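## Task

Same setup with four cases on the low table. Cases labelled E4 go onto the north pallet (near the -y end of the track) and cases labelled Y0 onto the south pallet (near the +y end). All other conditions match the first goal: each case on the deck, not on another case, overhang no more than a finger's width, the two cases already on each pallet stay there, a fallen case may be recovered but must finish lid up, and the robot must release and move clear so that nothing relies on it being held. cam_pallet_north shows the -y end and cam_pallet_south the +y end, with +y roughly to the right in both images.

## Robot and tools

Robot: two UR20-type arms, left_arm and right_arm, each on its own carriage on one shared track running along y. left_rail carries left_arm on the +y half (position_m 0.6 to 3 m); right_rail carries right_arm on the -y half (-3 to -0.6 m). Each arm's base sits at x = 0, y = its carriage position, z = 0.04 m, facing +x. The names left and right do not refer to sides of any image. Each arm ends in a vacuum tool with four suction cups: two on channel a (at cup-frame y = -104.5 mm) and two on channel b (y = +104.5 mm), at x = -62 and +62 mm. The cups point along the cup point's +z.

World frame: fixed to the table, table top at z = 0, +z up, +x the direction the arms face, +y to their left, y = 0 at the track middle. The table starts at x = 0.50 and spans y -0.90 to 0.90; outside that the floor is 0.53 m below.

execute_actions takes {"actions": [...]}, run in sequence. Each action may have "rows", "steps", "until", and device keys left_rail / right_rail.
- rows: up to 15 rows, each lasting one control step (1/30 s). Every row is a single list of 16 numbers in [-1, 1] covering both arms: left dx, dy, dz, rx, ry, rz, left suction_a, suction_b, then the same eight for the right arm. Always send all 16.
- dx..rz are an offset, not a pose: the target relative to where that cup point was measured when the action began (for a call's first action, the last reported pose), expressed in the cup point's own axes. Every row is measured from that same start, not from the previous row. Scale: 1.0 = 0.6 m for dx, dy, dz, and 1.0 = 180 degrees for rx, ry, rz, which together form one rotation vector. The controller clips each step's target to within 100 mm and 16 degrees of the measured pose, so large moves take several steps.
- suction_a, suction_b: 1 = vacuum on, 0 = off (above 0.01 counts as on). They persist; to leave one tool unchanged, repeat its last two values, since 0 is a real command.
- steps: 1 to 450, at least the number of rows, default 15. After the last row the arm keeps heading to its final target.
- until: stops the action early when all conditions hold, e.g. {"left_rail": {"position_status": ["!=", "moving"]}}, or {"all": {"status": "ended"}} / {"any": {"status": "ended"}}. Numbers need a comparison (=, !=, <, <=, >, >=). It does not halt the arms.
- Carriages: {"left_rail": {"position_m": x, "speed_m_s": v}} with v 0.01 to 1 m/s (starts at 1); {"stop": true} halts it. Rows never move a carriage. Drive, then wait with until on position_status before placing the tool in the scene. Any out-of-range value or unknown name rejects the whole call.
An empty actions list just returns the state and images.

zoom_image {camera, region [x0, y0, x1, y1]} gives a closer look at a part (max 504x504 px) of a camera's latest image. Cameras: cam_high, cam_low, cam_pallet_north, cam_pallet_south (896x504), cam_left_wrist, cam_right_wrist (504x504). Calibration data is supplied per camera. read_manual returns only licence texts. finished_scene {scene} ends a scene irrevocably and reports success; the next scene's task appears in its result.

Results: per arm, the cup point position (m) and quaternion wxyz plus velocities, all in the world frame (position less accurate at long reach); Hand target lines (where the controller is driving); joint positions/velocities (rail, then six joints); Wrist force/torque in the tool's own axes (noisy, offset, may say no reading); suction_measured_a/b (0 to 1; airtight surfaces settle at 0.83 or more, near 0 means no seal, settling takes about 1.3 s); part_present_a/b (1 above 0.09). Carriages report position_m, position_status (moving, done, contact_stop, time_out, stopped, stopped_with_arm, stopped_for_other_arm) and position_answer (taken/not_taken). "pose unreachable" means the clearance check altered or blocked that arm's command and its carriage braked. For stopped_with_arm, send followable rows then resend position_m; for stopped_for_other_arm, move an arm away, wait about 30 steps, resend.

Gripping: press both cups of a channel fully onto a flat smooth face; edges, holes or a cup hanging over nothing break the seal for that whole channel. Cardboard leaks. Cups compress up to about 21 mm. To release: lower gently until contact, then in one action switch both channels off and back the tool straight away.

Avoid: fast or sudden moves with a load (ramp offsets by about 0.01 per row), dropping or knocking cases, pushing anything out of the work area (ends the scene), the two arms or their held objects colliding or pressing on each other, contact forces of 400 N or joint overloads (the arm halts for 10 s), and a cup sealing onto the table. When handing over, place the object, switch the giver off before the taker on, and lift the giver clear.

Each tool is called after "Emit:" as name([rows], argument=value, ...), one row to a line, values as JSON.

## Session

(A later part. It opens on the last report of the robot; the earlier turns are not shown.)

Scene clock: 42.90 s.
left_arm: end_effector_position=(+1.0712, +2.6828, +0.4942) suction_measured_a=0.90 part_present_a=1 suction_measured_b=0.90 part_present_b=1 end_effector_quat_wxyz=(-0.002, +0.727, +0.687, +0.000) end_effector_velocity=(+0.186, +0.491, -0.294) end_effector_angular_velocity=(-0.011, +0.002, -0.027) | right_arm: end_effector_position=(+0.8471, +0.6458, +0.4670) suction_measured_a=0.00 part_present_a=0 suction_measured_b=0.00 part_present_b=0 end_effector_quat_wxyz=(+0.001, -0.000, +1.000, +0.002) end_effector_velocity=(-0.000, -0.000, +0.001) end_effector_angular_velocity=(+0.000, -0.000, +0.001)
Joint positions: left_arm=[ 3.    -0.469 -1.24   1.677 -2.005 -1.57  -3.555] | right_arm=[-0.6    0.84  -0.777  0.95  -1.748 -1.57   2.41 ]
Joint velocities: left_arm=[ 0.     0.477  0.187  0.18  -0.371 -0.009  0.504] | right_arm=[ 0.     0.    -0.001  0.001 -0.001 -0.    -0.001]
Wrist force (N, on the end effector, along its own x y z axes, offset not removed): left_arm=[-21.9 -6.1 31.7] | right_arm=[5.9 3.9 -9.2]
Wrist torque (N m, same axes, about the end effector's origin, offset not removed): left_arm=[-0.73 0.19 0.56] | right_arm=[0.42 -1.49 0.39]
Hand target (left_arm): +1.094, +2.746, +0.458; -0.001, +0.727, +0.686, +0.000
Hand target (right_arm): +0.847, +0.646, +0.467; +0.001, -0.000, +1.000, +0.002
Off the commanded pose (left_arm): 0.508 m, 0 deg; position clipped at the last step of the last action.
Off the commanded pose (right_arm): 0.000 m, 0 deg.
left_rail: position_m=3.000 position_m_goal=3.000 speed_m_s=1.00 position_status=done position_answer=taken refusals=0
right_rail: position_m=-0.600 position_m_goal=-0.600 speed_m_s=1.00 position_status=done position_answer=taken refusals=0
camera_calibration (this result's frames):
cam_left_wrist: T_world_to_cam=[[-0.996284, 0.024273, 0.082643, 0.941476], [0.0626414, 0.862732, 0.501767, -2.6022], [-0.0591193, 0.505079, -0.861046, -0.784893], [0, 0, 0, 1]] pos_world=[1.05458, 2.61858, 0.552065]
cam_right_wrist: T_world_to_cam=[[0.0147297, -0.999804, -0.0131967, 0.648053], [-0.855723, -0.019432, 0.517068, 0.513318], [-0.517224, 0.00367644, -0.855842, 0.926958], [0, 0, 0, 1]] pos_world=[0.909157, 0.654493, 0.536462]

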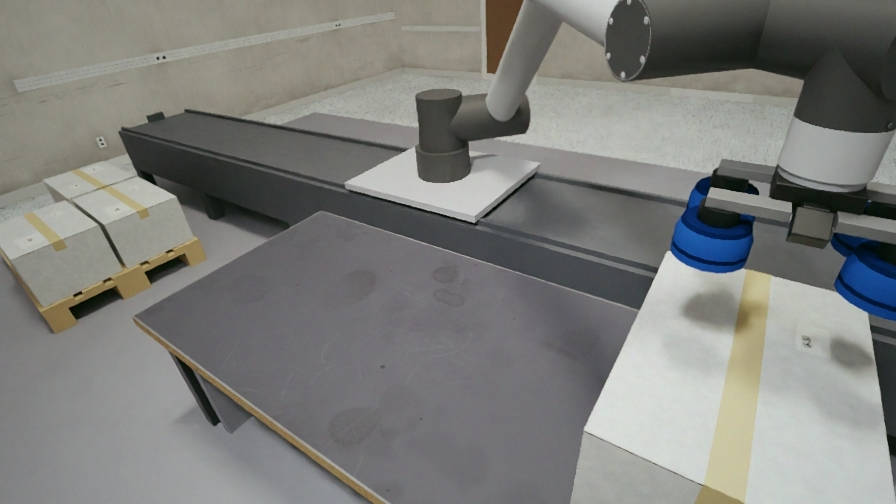

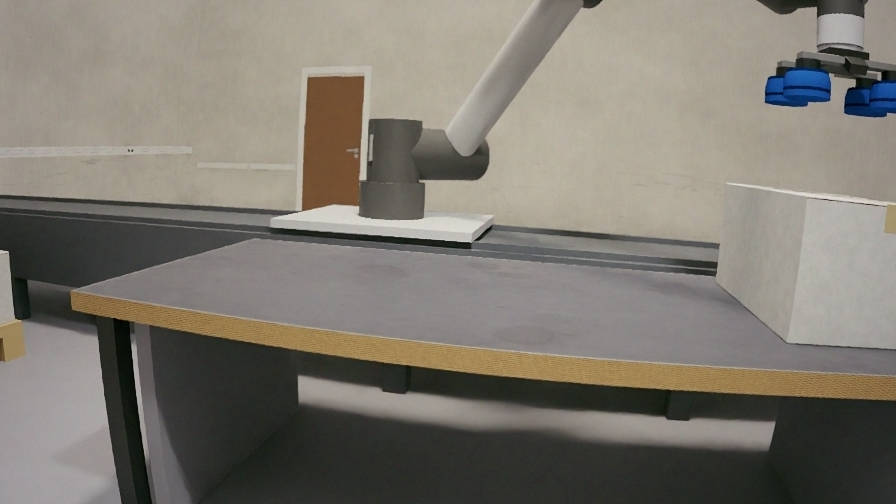

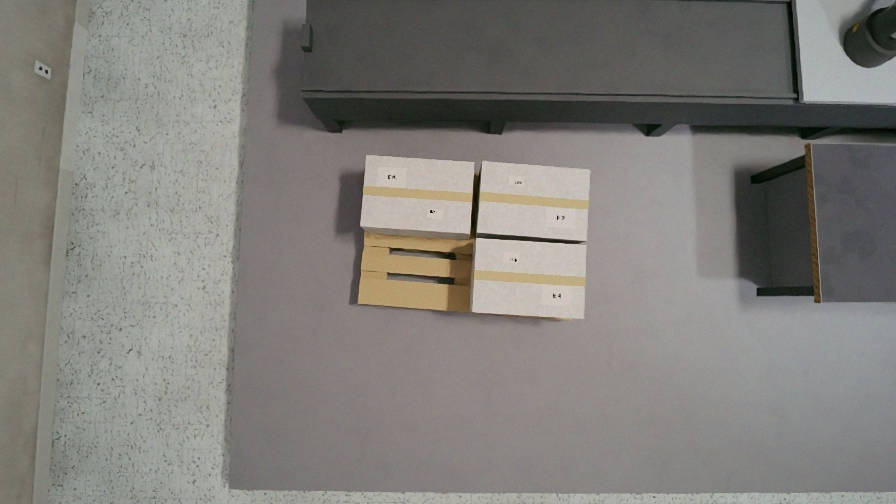

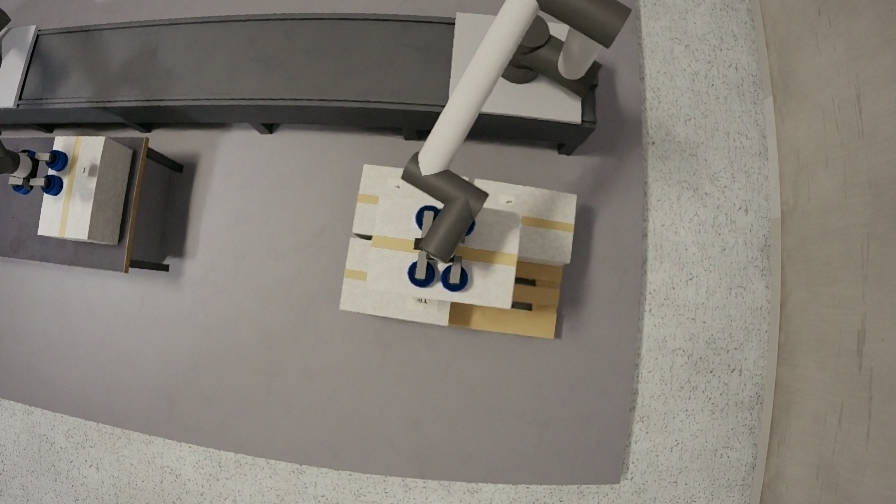

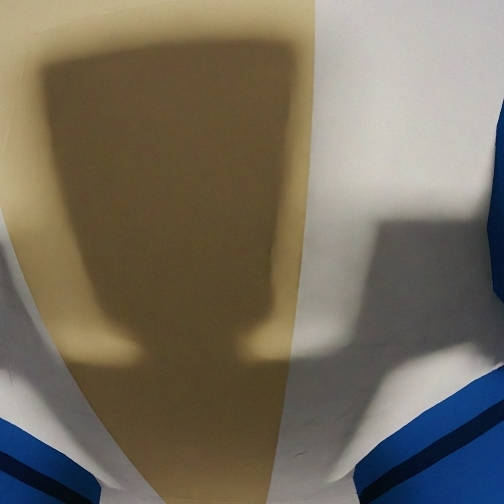

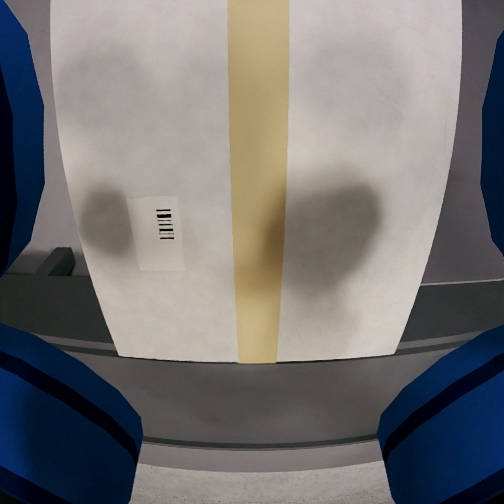

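Emit:
execute_actions([
  {"rows":[[0.695,0.275,0.457,-0.001,-0.001,0.001,1,1,0,0.005,0.05,0,0,0,0,0],[0.695,0.275,0.457,-0.001,-0.001,0.001,1,1,0,0.005,0.29,0,0,0,0,0],[0.695,0.275,0.457,-0.001,-0.001,0.001,1,1,0,0.005,0.29,0,0,0,0,0],[0.695,0.275,0.457,-0.001,-0.001,0.001,1,1,0,0.005,0.29,0,0,0,0,0],[0.695,0.275,0.457,-0.001,-0.001,0.001,1,1,0,0.005,0.29,0,0,0,0,0],[0.695,0.275,0.457,-0.001,-0.001,0.001,1,1,0,0.005,0.29,0,0,0,0,0],[0.695,0.275,0.457,-0.001,-0.001,0.001,1,1,0,0.005,0.29,0,0,0,0,0],[0.695,0.275,0.457,-0.001,-0.001,0.001,1,1,0,0.005,0.29,0,0,0,0,0],[0.695,0.275,0.457,-0.001,-0.001,0.001,1,1,0,0.005,0.3,0,0,0,0,0],[0.695,0.275,0.457,-0.001,-0.001,0.001,1,1,0,0.005,0.31,0,0,0,0,0],[0.695,0.275,0.457,-0.001,-0.001,0.001,1,1,0,0.005,0.32,0,0,0,0,0],[0.695,0.275,0.457,-0.001,-0.001,0.001,1,1,0,0.005,0.33,0,0,0,0,0],[0.695,0.275,0.457,-0.001,-0.001,0.001,1,1,0,0.005,0.34,0,0,0,0,0],[0.695,0.275,0.457,-0.001,-0.001,0.001,1,1,0,0.005,0.35,0,0,0,0,0]],"steps":30},
])

Emit:
zoom_image(camera="cam_pallet_south", region=[325,150,605,360])

Scene clock: 44.67 s.
left_arm: end_effector_position=(+1.2569, +3.0892, +0.2217) suction_measured_a=0.90 part_present_a=1 suction_measured_b=0.90 part_present_b=1 end_effector_quat_wxyz=(+0.001, +0.728, +0.686, -0.000) end_effector_velocity=(+0.015, +0.012, -0.010) end_effector_angular_velocity=(-0.000, +0.004, -0.003) | right_arm: end_effector_position=(+0.8477, +0.6492, +0.2577) suction_measured_a=0.00 part_present_a=0 suction_measured_b=0.00 part_present_b=0 end_effector_quat_wxyz=(+0.001, -0.000, +1.000, +0.002) end_effector_velocity=(-0.000, -0.000, -0.003) end_effector_angular_velocity=(-0.001, +0.001, -0.000)
Joint positions: left_arm=[ 3.    -0.089 -0.928  1.606 -2.25  -1.572 -3.172] | right_arm=[-0.6    0.841 -0.693  1.089 -1.971 -1.57   2.411]
Joint velocities: left_arm=[ 0.     0.01   0.023 -0.027  0.007 -0.     0.014] | right_arm=[ 0.    -0.     0.001  0.001 -0.001  0.     0.   ]
Wrist force (N, on the end effector, along its own x y z axes, offset not removed): left_arm=[4.7 -1.7 38.2] | right_arm=[44.6 -53.4 -148.5]
Wrist torque (N m, same axes, about the end effector's origin, offset not removed): left_arm=[-1.22 4.59 0.50] | right_arm=[-0.84 -2.30 0.23]
Hand target (left_arm): +1.258, +3.090, +0.221; +0.001, +0.728, +0.686, -0.000
Hand target (right_arm): +0.848, +0.649, +0.257; +0.001, -0.000, +1.000, +0.002
Off the commanded pose (left_arm): 0.002 m, 0 deg.
Off the commanded pose (right_arm): 0.001 m, 0 deg.
left_rail: position_m=3.000 position_m_goal=3.000 speed_m_s=1.00 position_status=done position_answer=taken refusals=0
right_rail: position_m=-0.600 position_m_goal=-0.600 speed_m_s=1.00 position_status=done position_answer=taken refusals=0
camera_calibration (this result's frames):
cam_left_wrist: T_world_to_cam=[[-0.996473, 0.027547, 0.0792613, 1.13006], [0.0635591, 0.86449, 0.498616, -2.83362], [-0.0547852, 0.501895, -0.863192, -1.20894], [0, 0, 0, 1]] pos_world=[1.23995, 3.02527, 0.279772]
cam_right_wrist: T_world_to_cam=[[0.0147355, -0.999798, -0.0136653, 0.648733], [-0.855948, -0.0196775, 0.516687, 0.622536], [-0.516852, 0.0040832, -0.856065, 0.747591], [0, 0, 0, 1]] pos_world=[0.909693, 0.657799, 0.327195]

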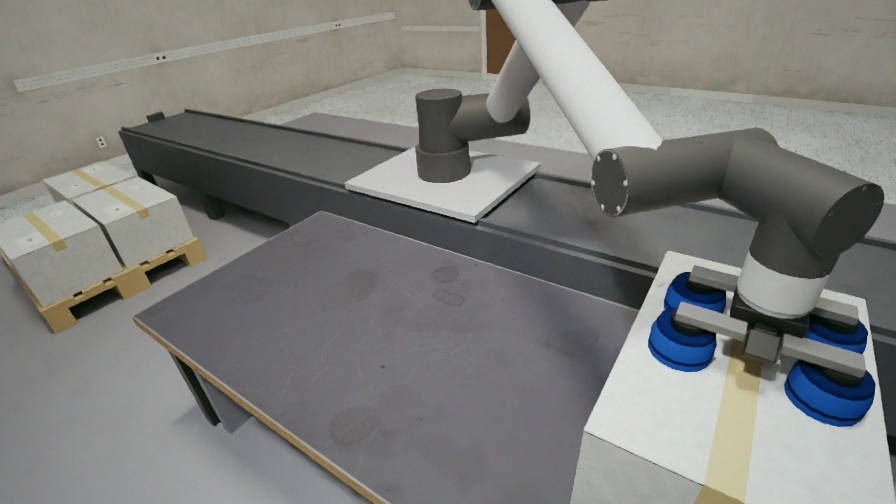

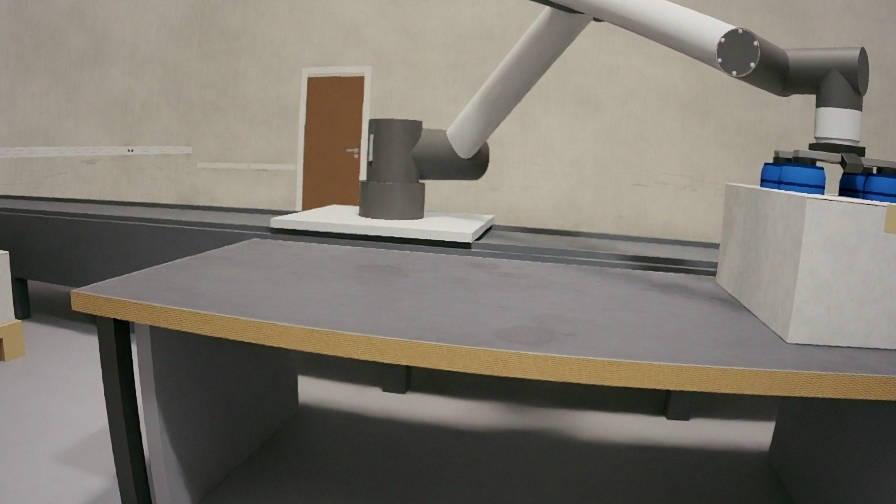

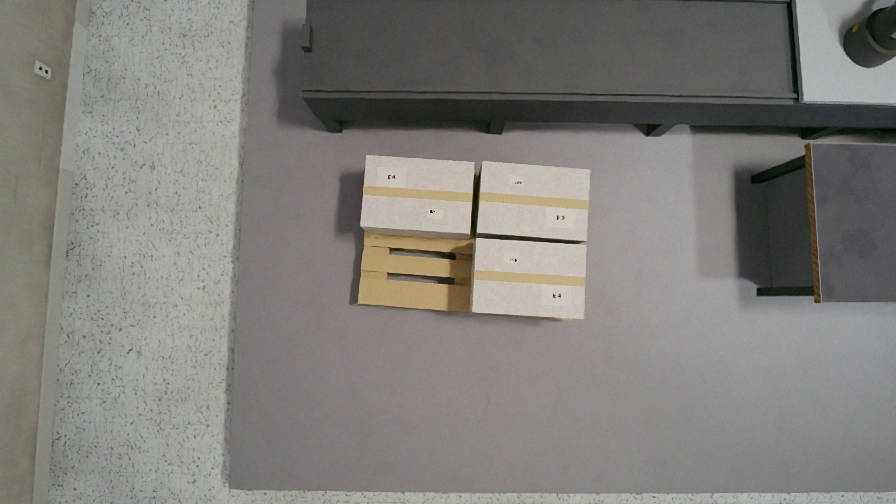

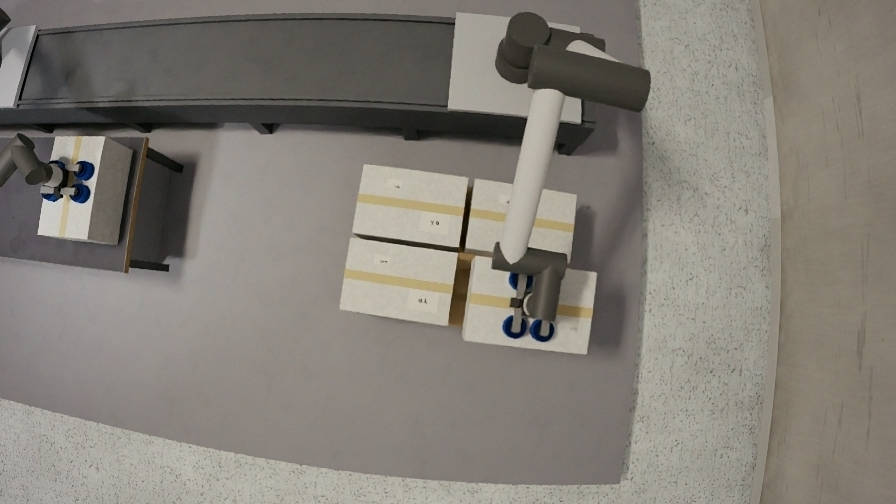

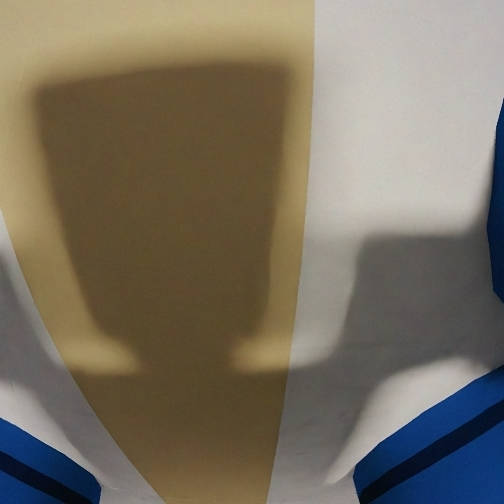

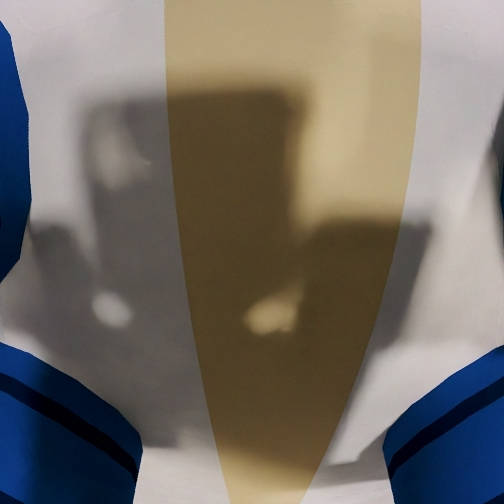

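Region (325, 150, 605, 360) of cam_pallet_south's 896x504 image, scaled by 1.800, with more detail than that image has; it fills the top 378 rows of this view, and the rest is white.

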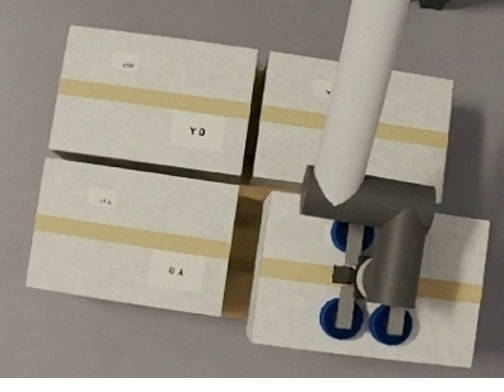

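Emit:
execute_actions([
  {"rows":[[0,0,0.03,0,0,0,1,1,0,0,-0.004,0,0,0,1,1],[0,0,0.07,0,0,0,1,1,0,0,-0.004,0,0,0,1,1],[0,0,0.12,0,0,0,1,1,0,0,-0.004,0,0,0,1,1],[0,0,0.528,0,0,0,1,1,0,0,-0.004,0,0,0,1,1]],"steps":27},
])

Emit:
zoom_image(camera="cam_pallet_south", region=[325,150,605,360])

Scene clock: 45.83 s.
left_arm: end_effector_position=(+1.2573, +3.0885, -0.0938) suction_measured_a=0.90 part_present_a=1 suction_measured_b=0.90 part_present_b=1 end_effector_quat_wxyz=(+0.001, +0.728, +0.686, +0.000) end_effector_velocity=(+0.004, +0.000, -0.009) end_effector_angular_velocity=(-0.000, -0.001, -0.000) | right_arm: end_effector_position=(+0.8476, +0.6492, +0.2601) suction_measured_a=0.93 part_present_a=1 suction_measured_b=0.93 part_present_b=1 end_effector_quat_wxyz=(+0.001, -0.000, +1.000, +0.002) end_effector_velocity=(+0.000, +0.000, +0.000) end_effector_angular_velocity=(+0.000, -0.000, +0.000)
Joint positions: left_arm=[ 3.    -0.09  -0.656  1.643 -2.56  -1.572 -3.172] | right_arm=[-0.6    0.841 -0.694  1.088 -1.969 -1.57   2.411]
Joint velocities: left_arm=[ 0.     0.001  0.011 -0.008 -0.004 -0.     0.001] | right_arm=[ 0.  0. -0. -0.  0.  0. -0.]
Wrist force (N, on the end effector, along its own x y z axes, offset not removed): left_arm=[1.6 -4.8 40.4] | right_arm=[1.7 8.0 3.9]
Wrist torque (N m, same axes, about the end effector's origin, offset not removed): left_arm=[-0.69 4.06 0.68] | right_arm=[-0.03 -1.96 0.18]
Hand target (left_arm): +1.257, +3.089, -0.095; +0.001, +0.728, +0.686, -0.000
Hand target (right_arm): +0.848, +0.649, +0.260; +0.001, -0.000, +1.000, +0.002
Off the commanded pose (left_arm): 0.001 m, 0 deg.
Off the commanded pose (right_arm): 0.000 m, 0 deg.
left_rail: position_m=3.000 position_m_goal=3.000 speed_m_s=1.00 position_status=done position_answer=taken refusals=0
right_rail: position_m=-0.600 position_m_goal=-0.600 speed_m_s=1.00 position_status=done position_answer=taken refusals=0
camera_calibration (this result's frames):
cam_left_wrist: T_world_to_cam=[[-0.996487, 0.0276799, 0.0790424, 1.15501], [0.0635607, 0.86452, 0.498563, -2.67579], [-0.0545335, 0.501835, -0.863242, -1.481], [0, 0, 0, 1]] pos_world=[1.24026, 3.02452, -0.0357076]
cam_right_wrist: T_world_to_cam=[[0.0147917, -0.999797, -0.013671, 0.648719], [-0.855948, -0.0197286, 0.516685, 0.621285], [-0.51685, 0.00405903, -0.856066, 0.749587], [0, 0, 0, 1]] pos_world=[0.909616, 0.657802, 0.329556]

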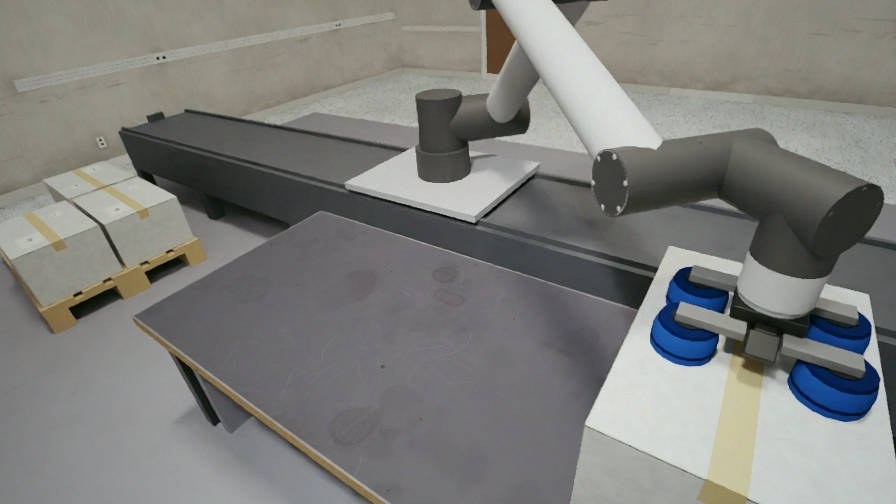

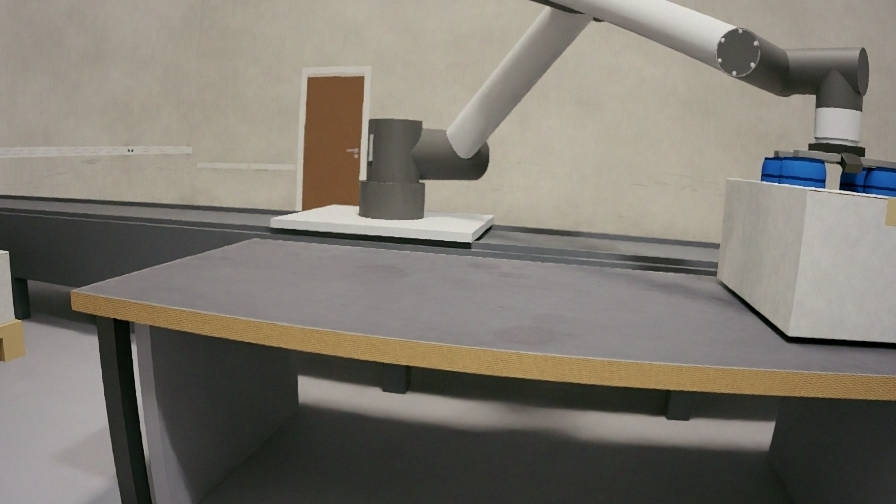

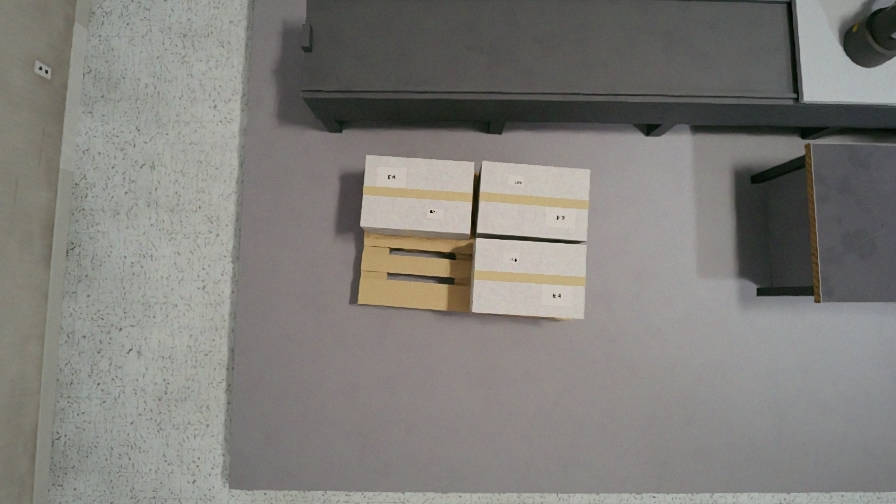

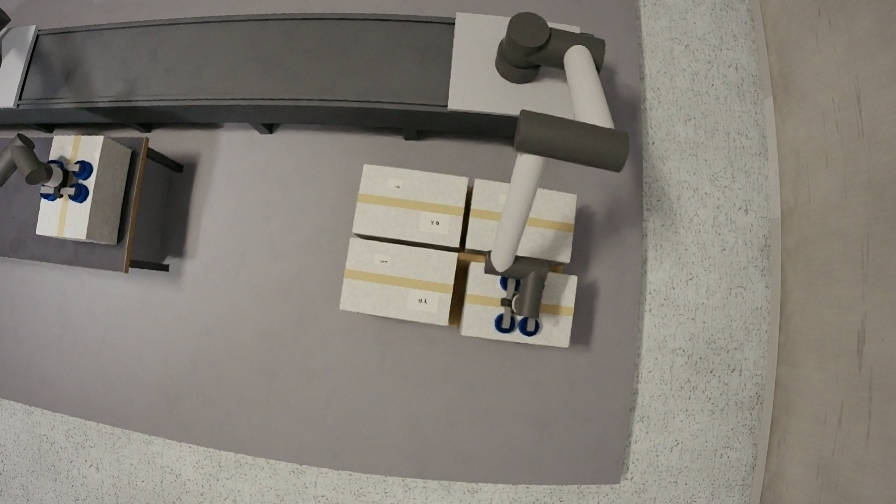

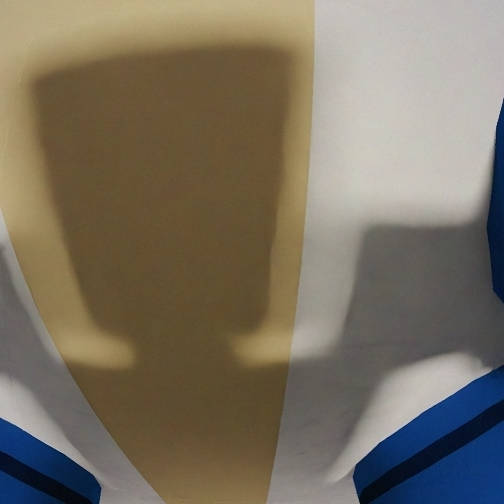

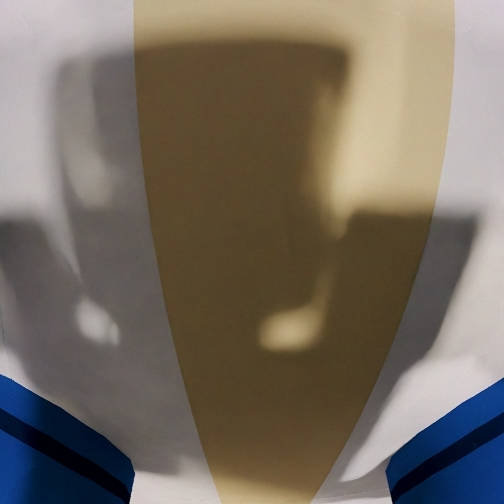

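Region (325, 150, 605, 360) of cam_pallet_south's 896x504 image, scaled by 1.800, with more detail than that image has; it fills the top 378 rows of this view, and the rest is white.

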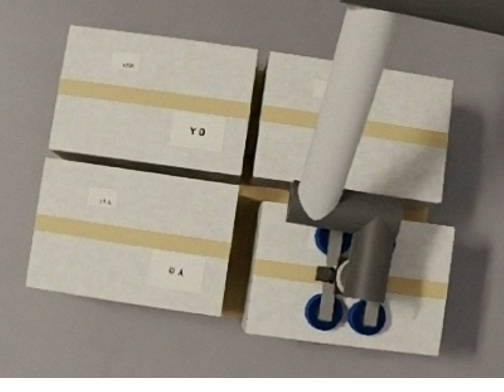

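Emit:
execute_actions([
  {"right_rail":{"position_m":-3.0},"rows":[[-0.01,-0.01,0,0,0,0,1,1,0,0,-0.015,0,0,0,1,1],[-0.02,-0.02,0,0,0,0.001,1,1,0,0,-0.03,0,0,0,1,1],[-0.03,-0.03,0,0,0,0.002,1,1,0,0,-0.05,0,0,0,1,1],[-0.04,-0.04,0.005,0,0,0.003,1,1,0,-0.02,-0.07,0,0,0.01,1,1],[-0.05,-0.05,0.01,0,0,0.004,1,1,-0.01,-0.05,-0.09,0,0,0.03,1,1],[-0.06,-0.058,0.015,0,0,0.004,1,1,-0.03,-0.1,-0.1,0,0,0.06,1,1],[-0.068,-0.064,0.02,0,0,0.004,1,1,-0.05,-0.16,-0.1,0,0,0.09,1,1],[-0.075,-0.068,0.025,0,0,0.004,1,1,-0.3,-1,-0.1,0,0,0.518,1,1],[-0.075,-0.068,0.03,0,0,0.004,1,1,-0.3,-1,-0.1,0,0,0.518,1,1]],"steps":54},
])

Emit:
zoom_image(camera="cam_pallet_south", region=[325,150,605,360])

Scene clock: 48.20 s.
left_arm: end_effector_position=(+1.2140, +3.0459, -0.1117) suction_measured_a=0.90 part_present_a=1 suction_measured_b=0.90 part_present_b=1 end_effector_quat_wxyz=(+0.001, +0.732, +0.681, +0.000) end_effector_velocity=(-0.000, -0.000, -0.000) end_effector_angular_velocity=(+0.000, +0.000, -0.000) | right_arm: end_effector_position=(+1.0279, -1.4665, +0.3195) suction_measured_a=0.93 part_present_a=1 suction_measured_b=0.93 part_present_b=1 end_effector_quat_wxyz=(-0.000, +0.727, +0.687, +0.002) end_effector_velocity=(+0.000, -1.001, +0.000) end_effector_angular_velocity=(-0.000, -0.000, -0.001)
Joint positions: left_arm=[ 3.    -0.128 -0.667  1.719 -2.625 -1.572 -3.198] | right_arm=[-2.116  0.397 -1.039  1.64  -2.176 -1.569  3.594]
Joint velocities: left_arm=[ 0. -0.  0.  0. -0.  0. -0.] | right_arm=[-1.    -0.001 -0.     0.    -0.    -0.     0.   ]
Wrist force (N, on the end effector, along its own x y z axes, offset not removed): left_arm=[-0.1 -6.1 38.5] | right_arm=[2.7 5.4 -3.4]
Wrist torque (N m, same axes, about the end effector's origin, offset not removed): left_arm=[-0.75 4.27 0.63] | right_arm=[-0.39 -2.19 0.23]
Hand target (left_arm): +1.214, +3.046, -0.112; +0.001, +0.732, +0.681, +0.000
Hand target (right_arm): +1.028, -1.518, +0.320; -0.000, +0.727, +0.687, +0.002
Off the commanded pose (left_arm): 0.000 m, 0 deg.
Off the commanded pose (right_arm): 0.001 m, 0 deg.
left_rail: position_m=3.000 position_m_goal=3.000 speed_m_s=1.00 position_status=done position_answer=taken refusals=0
right_rail: position_m=-2.116 position_m_goal=-3.000 speed_m_s=1.00 position_status=moving position_answer=taken refusals=0
camera_calibration (this result's frames):
cam_left_wrist: T_world_to_cam=[[-0.996063, 0.0401927, 0.0790156, 1.0758], [0.074403, 0.863621, 0.49862, -2.63772], [-0.0481987, 0.502536, -0.863212, -1.48735], [0, 0, 0, 1]] pos_world=[1.19613, 2.9822, -0.0536816]
cam_right_wrist: T_world_to_cam=[[-0.999046, 0.0416467, -0.0131523, 1.10082], [0.0286781, 0.852685, 0.521637, 1.07166], [0.0329393, 0.520762, -0.853066, 1.0939], [0, 0, 0, 1]] pos_world=[1.03301, -1.52929, 0.38863]

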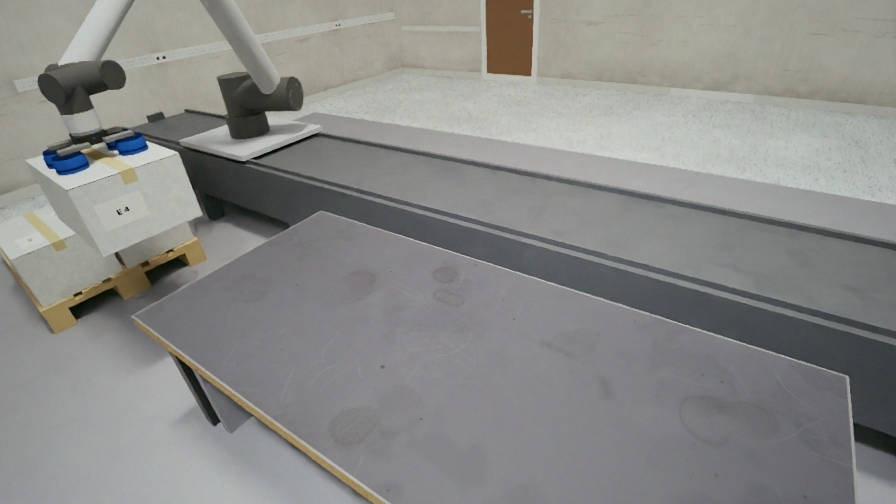

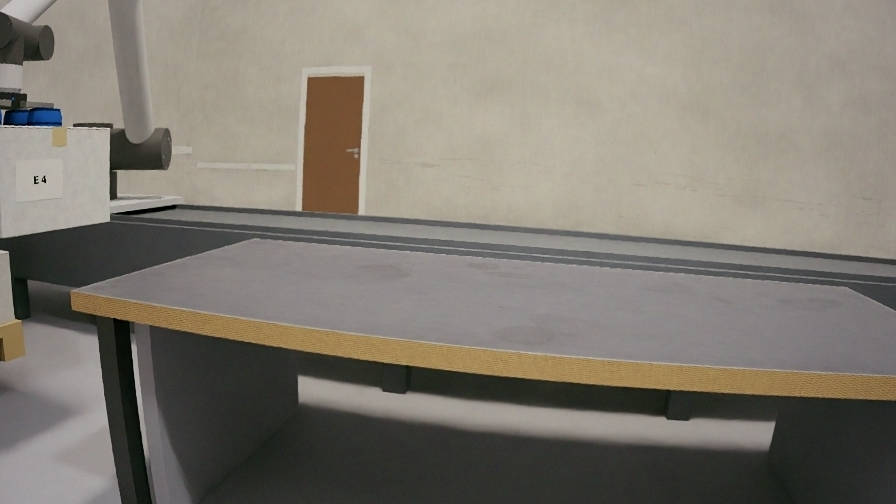

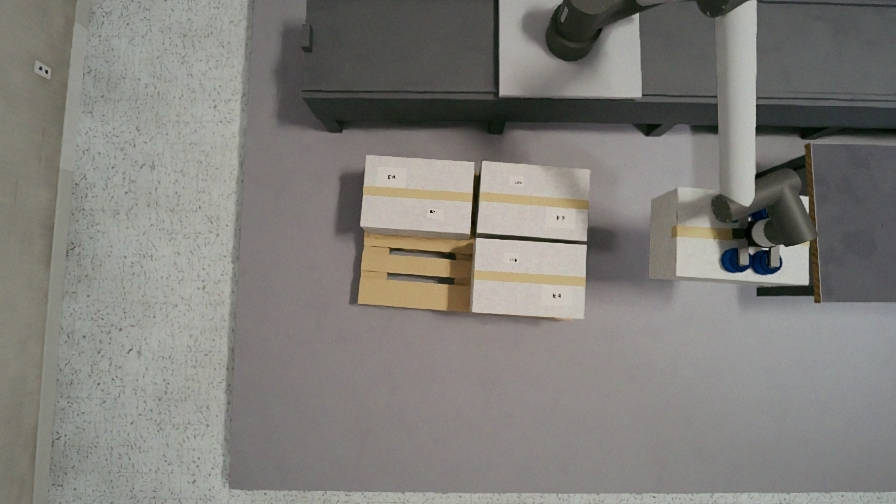

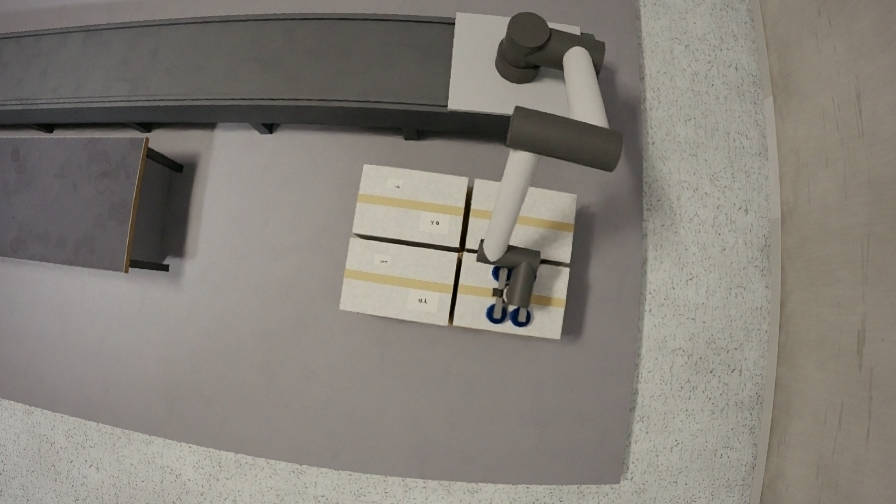

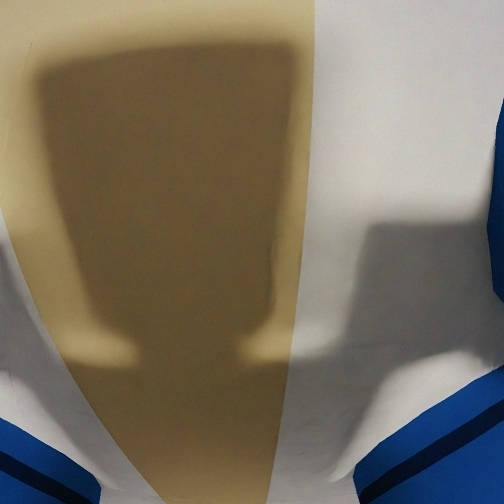

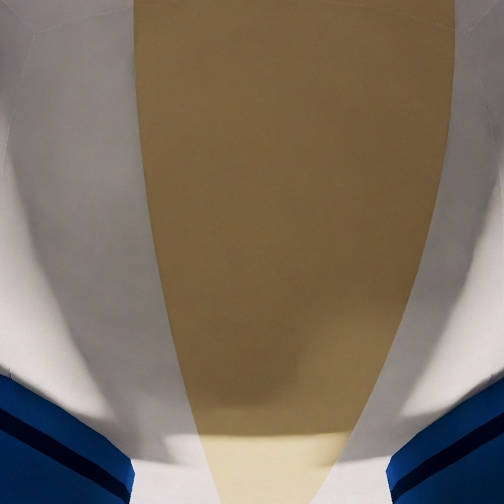

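Region (325, 150, 605, 360) of cam_pallet_south's 896x504 image, scaled by 1.800, with more detail than that image has; it fills the top 378 rows of this view, and the rest is white.

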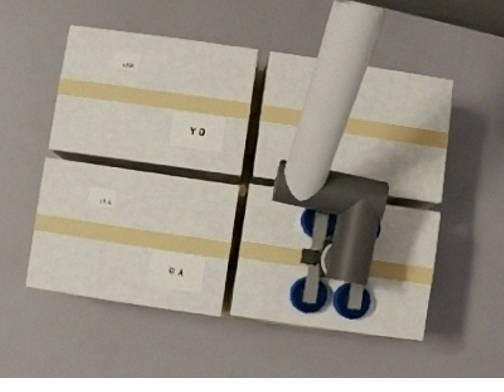

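Emit:
execute_actions([
  {"steps":1},
  {"rows":[[0,0,0.002,0,0,0,1,1,-0.05,0.02,0.01,0,0,0,1,1],[0,0,0.004,0,0,0,1,1,-0.1,0.04,0.02,0,0,0,1,1],[0,0,0.005,0,0,0,1,1,-0.92,0.357,0.2,0.001,-0.001,0,1,1]],"steps":40},
])

Scene clock: 51.47 s.
left_arm: end_effector_position=(+1.2140, +3.0459, -0.1147) suction_measured_a=0.90 part_present_a=1 suction_measured_b=0.90 part_present_b=1 end_effector_quat_wxyz=(+0.001, +0.732, +0.681, +0.000) end_effector_velocity=(+0.000, -0.000, +0.000) end_effector_angular_velocity=(-0.000, -0.000, -0.000) | right_arm: end_effector_position=(+1.2106, -2.9134, +0.1993) suction_measured_a=0.93 part_present_a=1 suction_measured_b=0.93 part_present_b=1 end_effector_quat_wxyz=(+0.000, +0.727, +0.687, +0.000) end_effector_velocity=(+0.006, -0.009, -0.003) end_effector_angular_velocity=(+0.000, +0.001, +0.002)
Joint positions: left_arm=[ 3.    -0.128 -0.664  1.719 -2.628 -1.572 -3.198] | right_arm=[-3.    -0.095 -0.953  1.693 -2.312 -1.571  3.103]
Joint velocities: left_arm=[ 0. -0.  0. -0. -0. -0.  0.] | right_arm=[ 0.    -0.007  0.007 -0.008  0.003  0.    -0.009]
Wrist force (N, on the end effector, along its own x y z axes, offset not removed): left_arm=[0.3 -5.7 35.6] | right_arm=[0.6 -2.3 -1.2]
Wrist torque (N m, same axes, about the end effector's origin, offset not removed): left_arm=[-0.63 4.20 0.64] | right_arm=[-1.66 -2.10 0.33]
Hand target (left_arm): +1.214, +3.046, -0.115; +0.001, +0.732, +0.681, +0.000
Hand target (right_arm): +1.211, -2.914, +0.199; +0.000, +0.727, +0.687, +0.000
Off the commanded pose (left_arm): 0.000 m, 0 deg.
Off the commanded pose (right_arm): 0.001 m, 0 deg.
left_rail: position_m=3.000 position_m_goal=3.000 speed_m_s=1.00 position_status=done position_answer=taken refusals=0
right_rail: position_m=-3.000 position_m_goal=-3.000 speed_m_s=1.00 position_status=done position_answer=taken refusals=0
camera_calibration (this result's frames):
cam_left_wrist: T_world_to_cam=[[-0.996063, 0.0401951, 0.0790166, 1.07603], [0.0744056, 0.863621, 0.49862, -2.63622], [-0.0481983, 0.502536, -0.863211, -1.48993], [0, 0, 0, 1]] pos_world=[1.19614, 2.98219, -0.0566798]
cam_right_wrist: T_world_to_cam=[[-0.999069, 0.0417388, -0.0109381, 1.34197], [0.0300227, 0.85452, 0.51855, 2.36717], [0.0309905, 0.517739, -0.854977, 1.73273], [0, 0, 0, 1]] pos_world=[1.21595, -2.97591, 0.268631]

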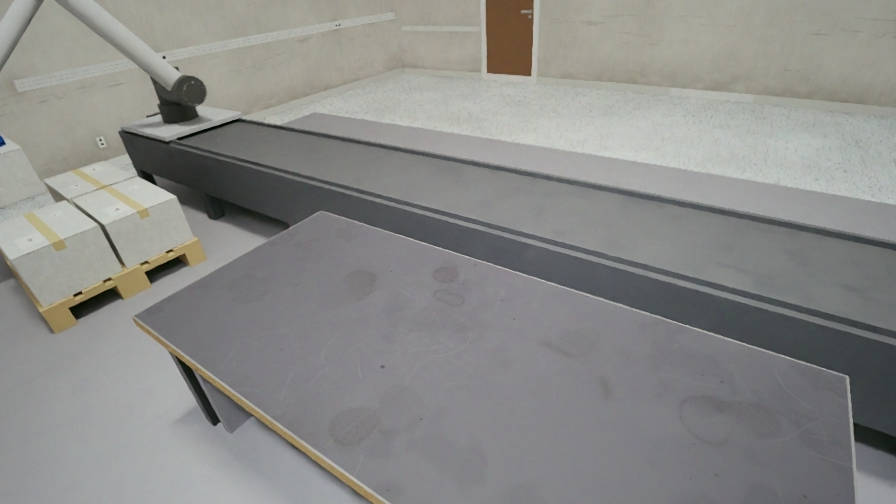

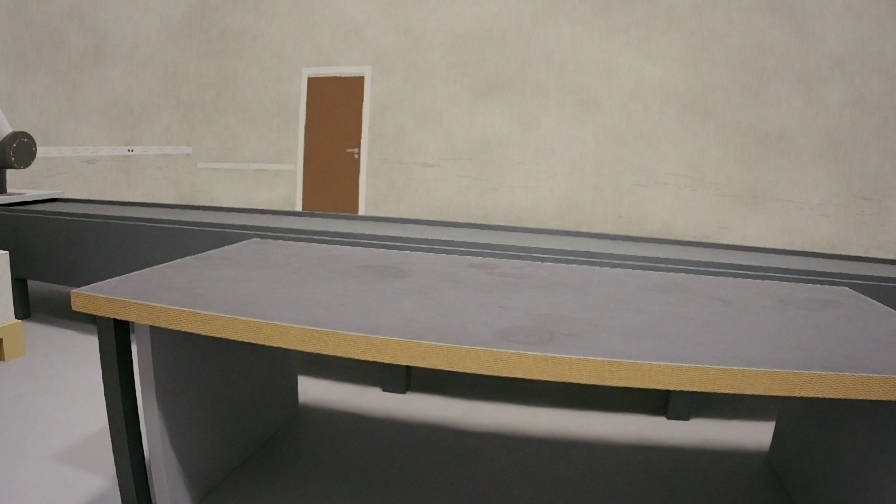

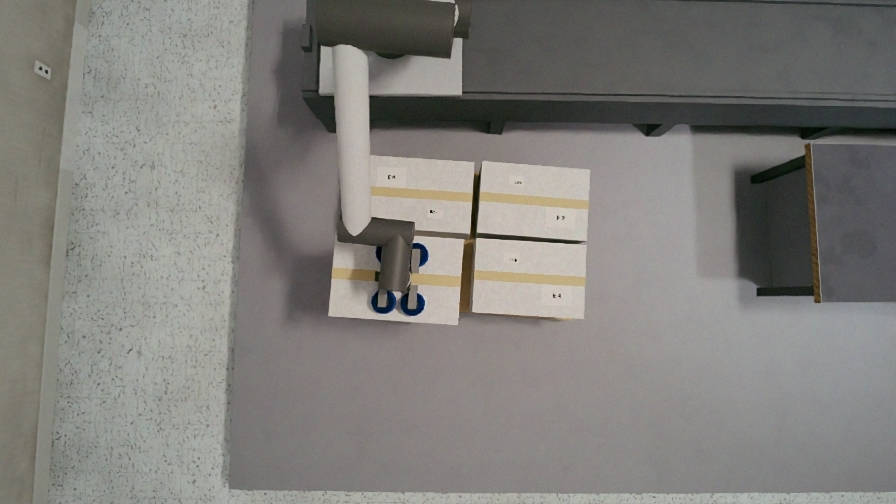

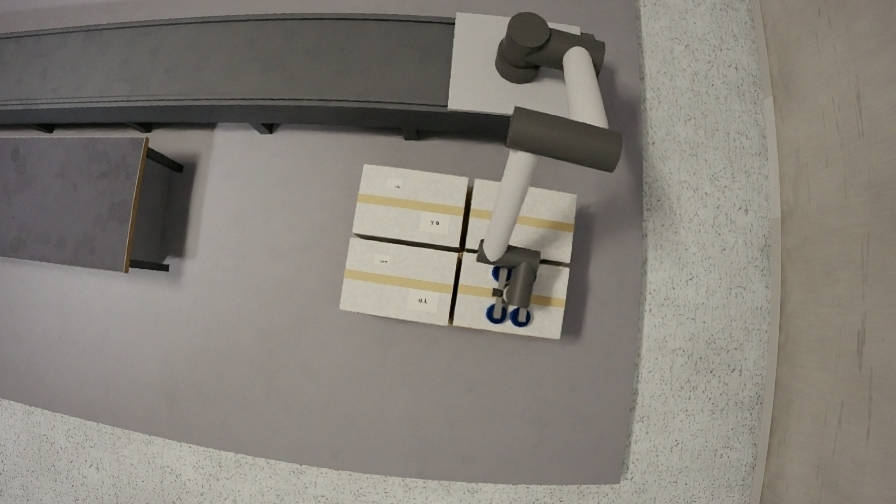

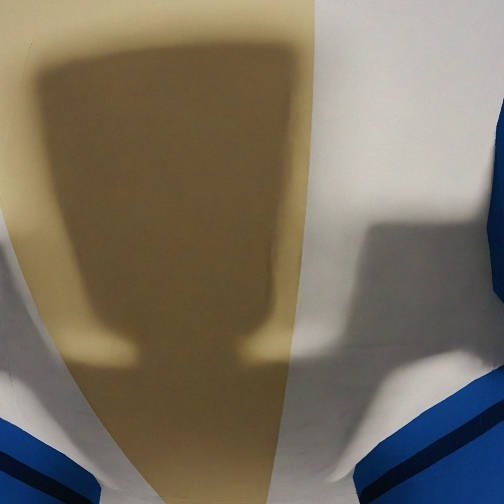

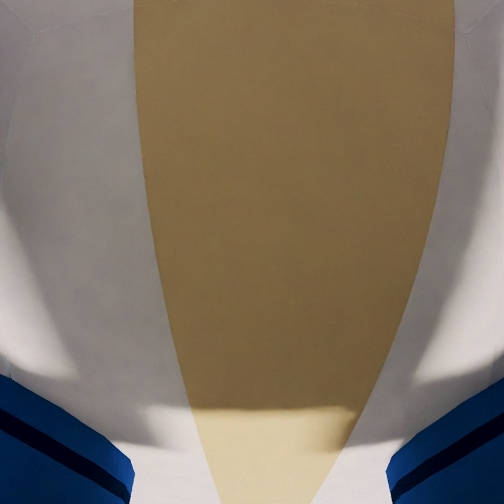

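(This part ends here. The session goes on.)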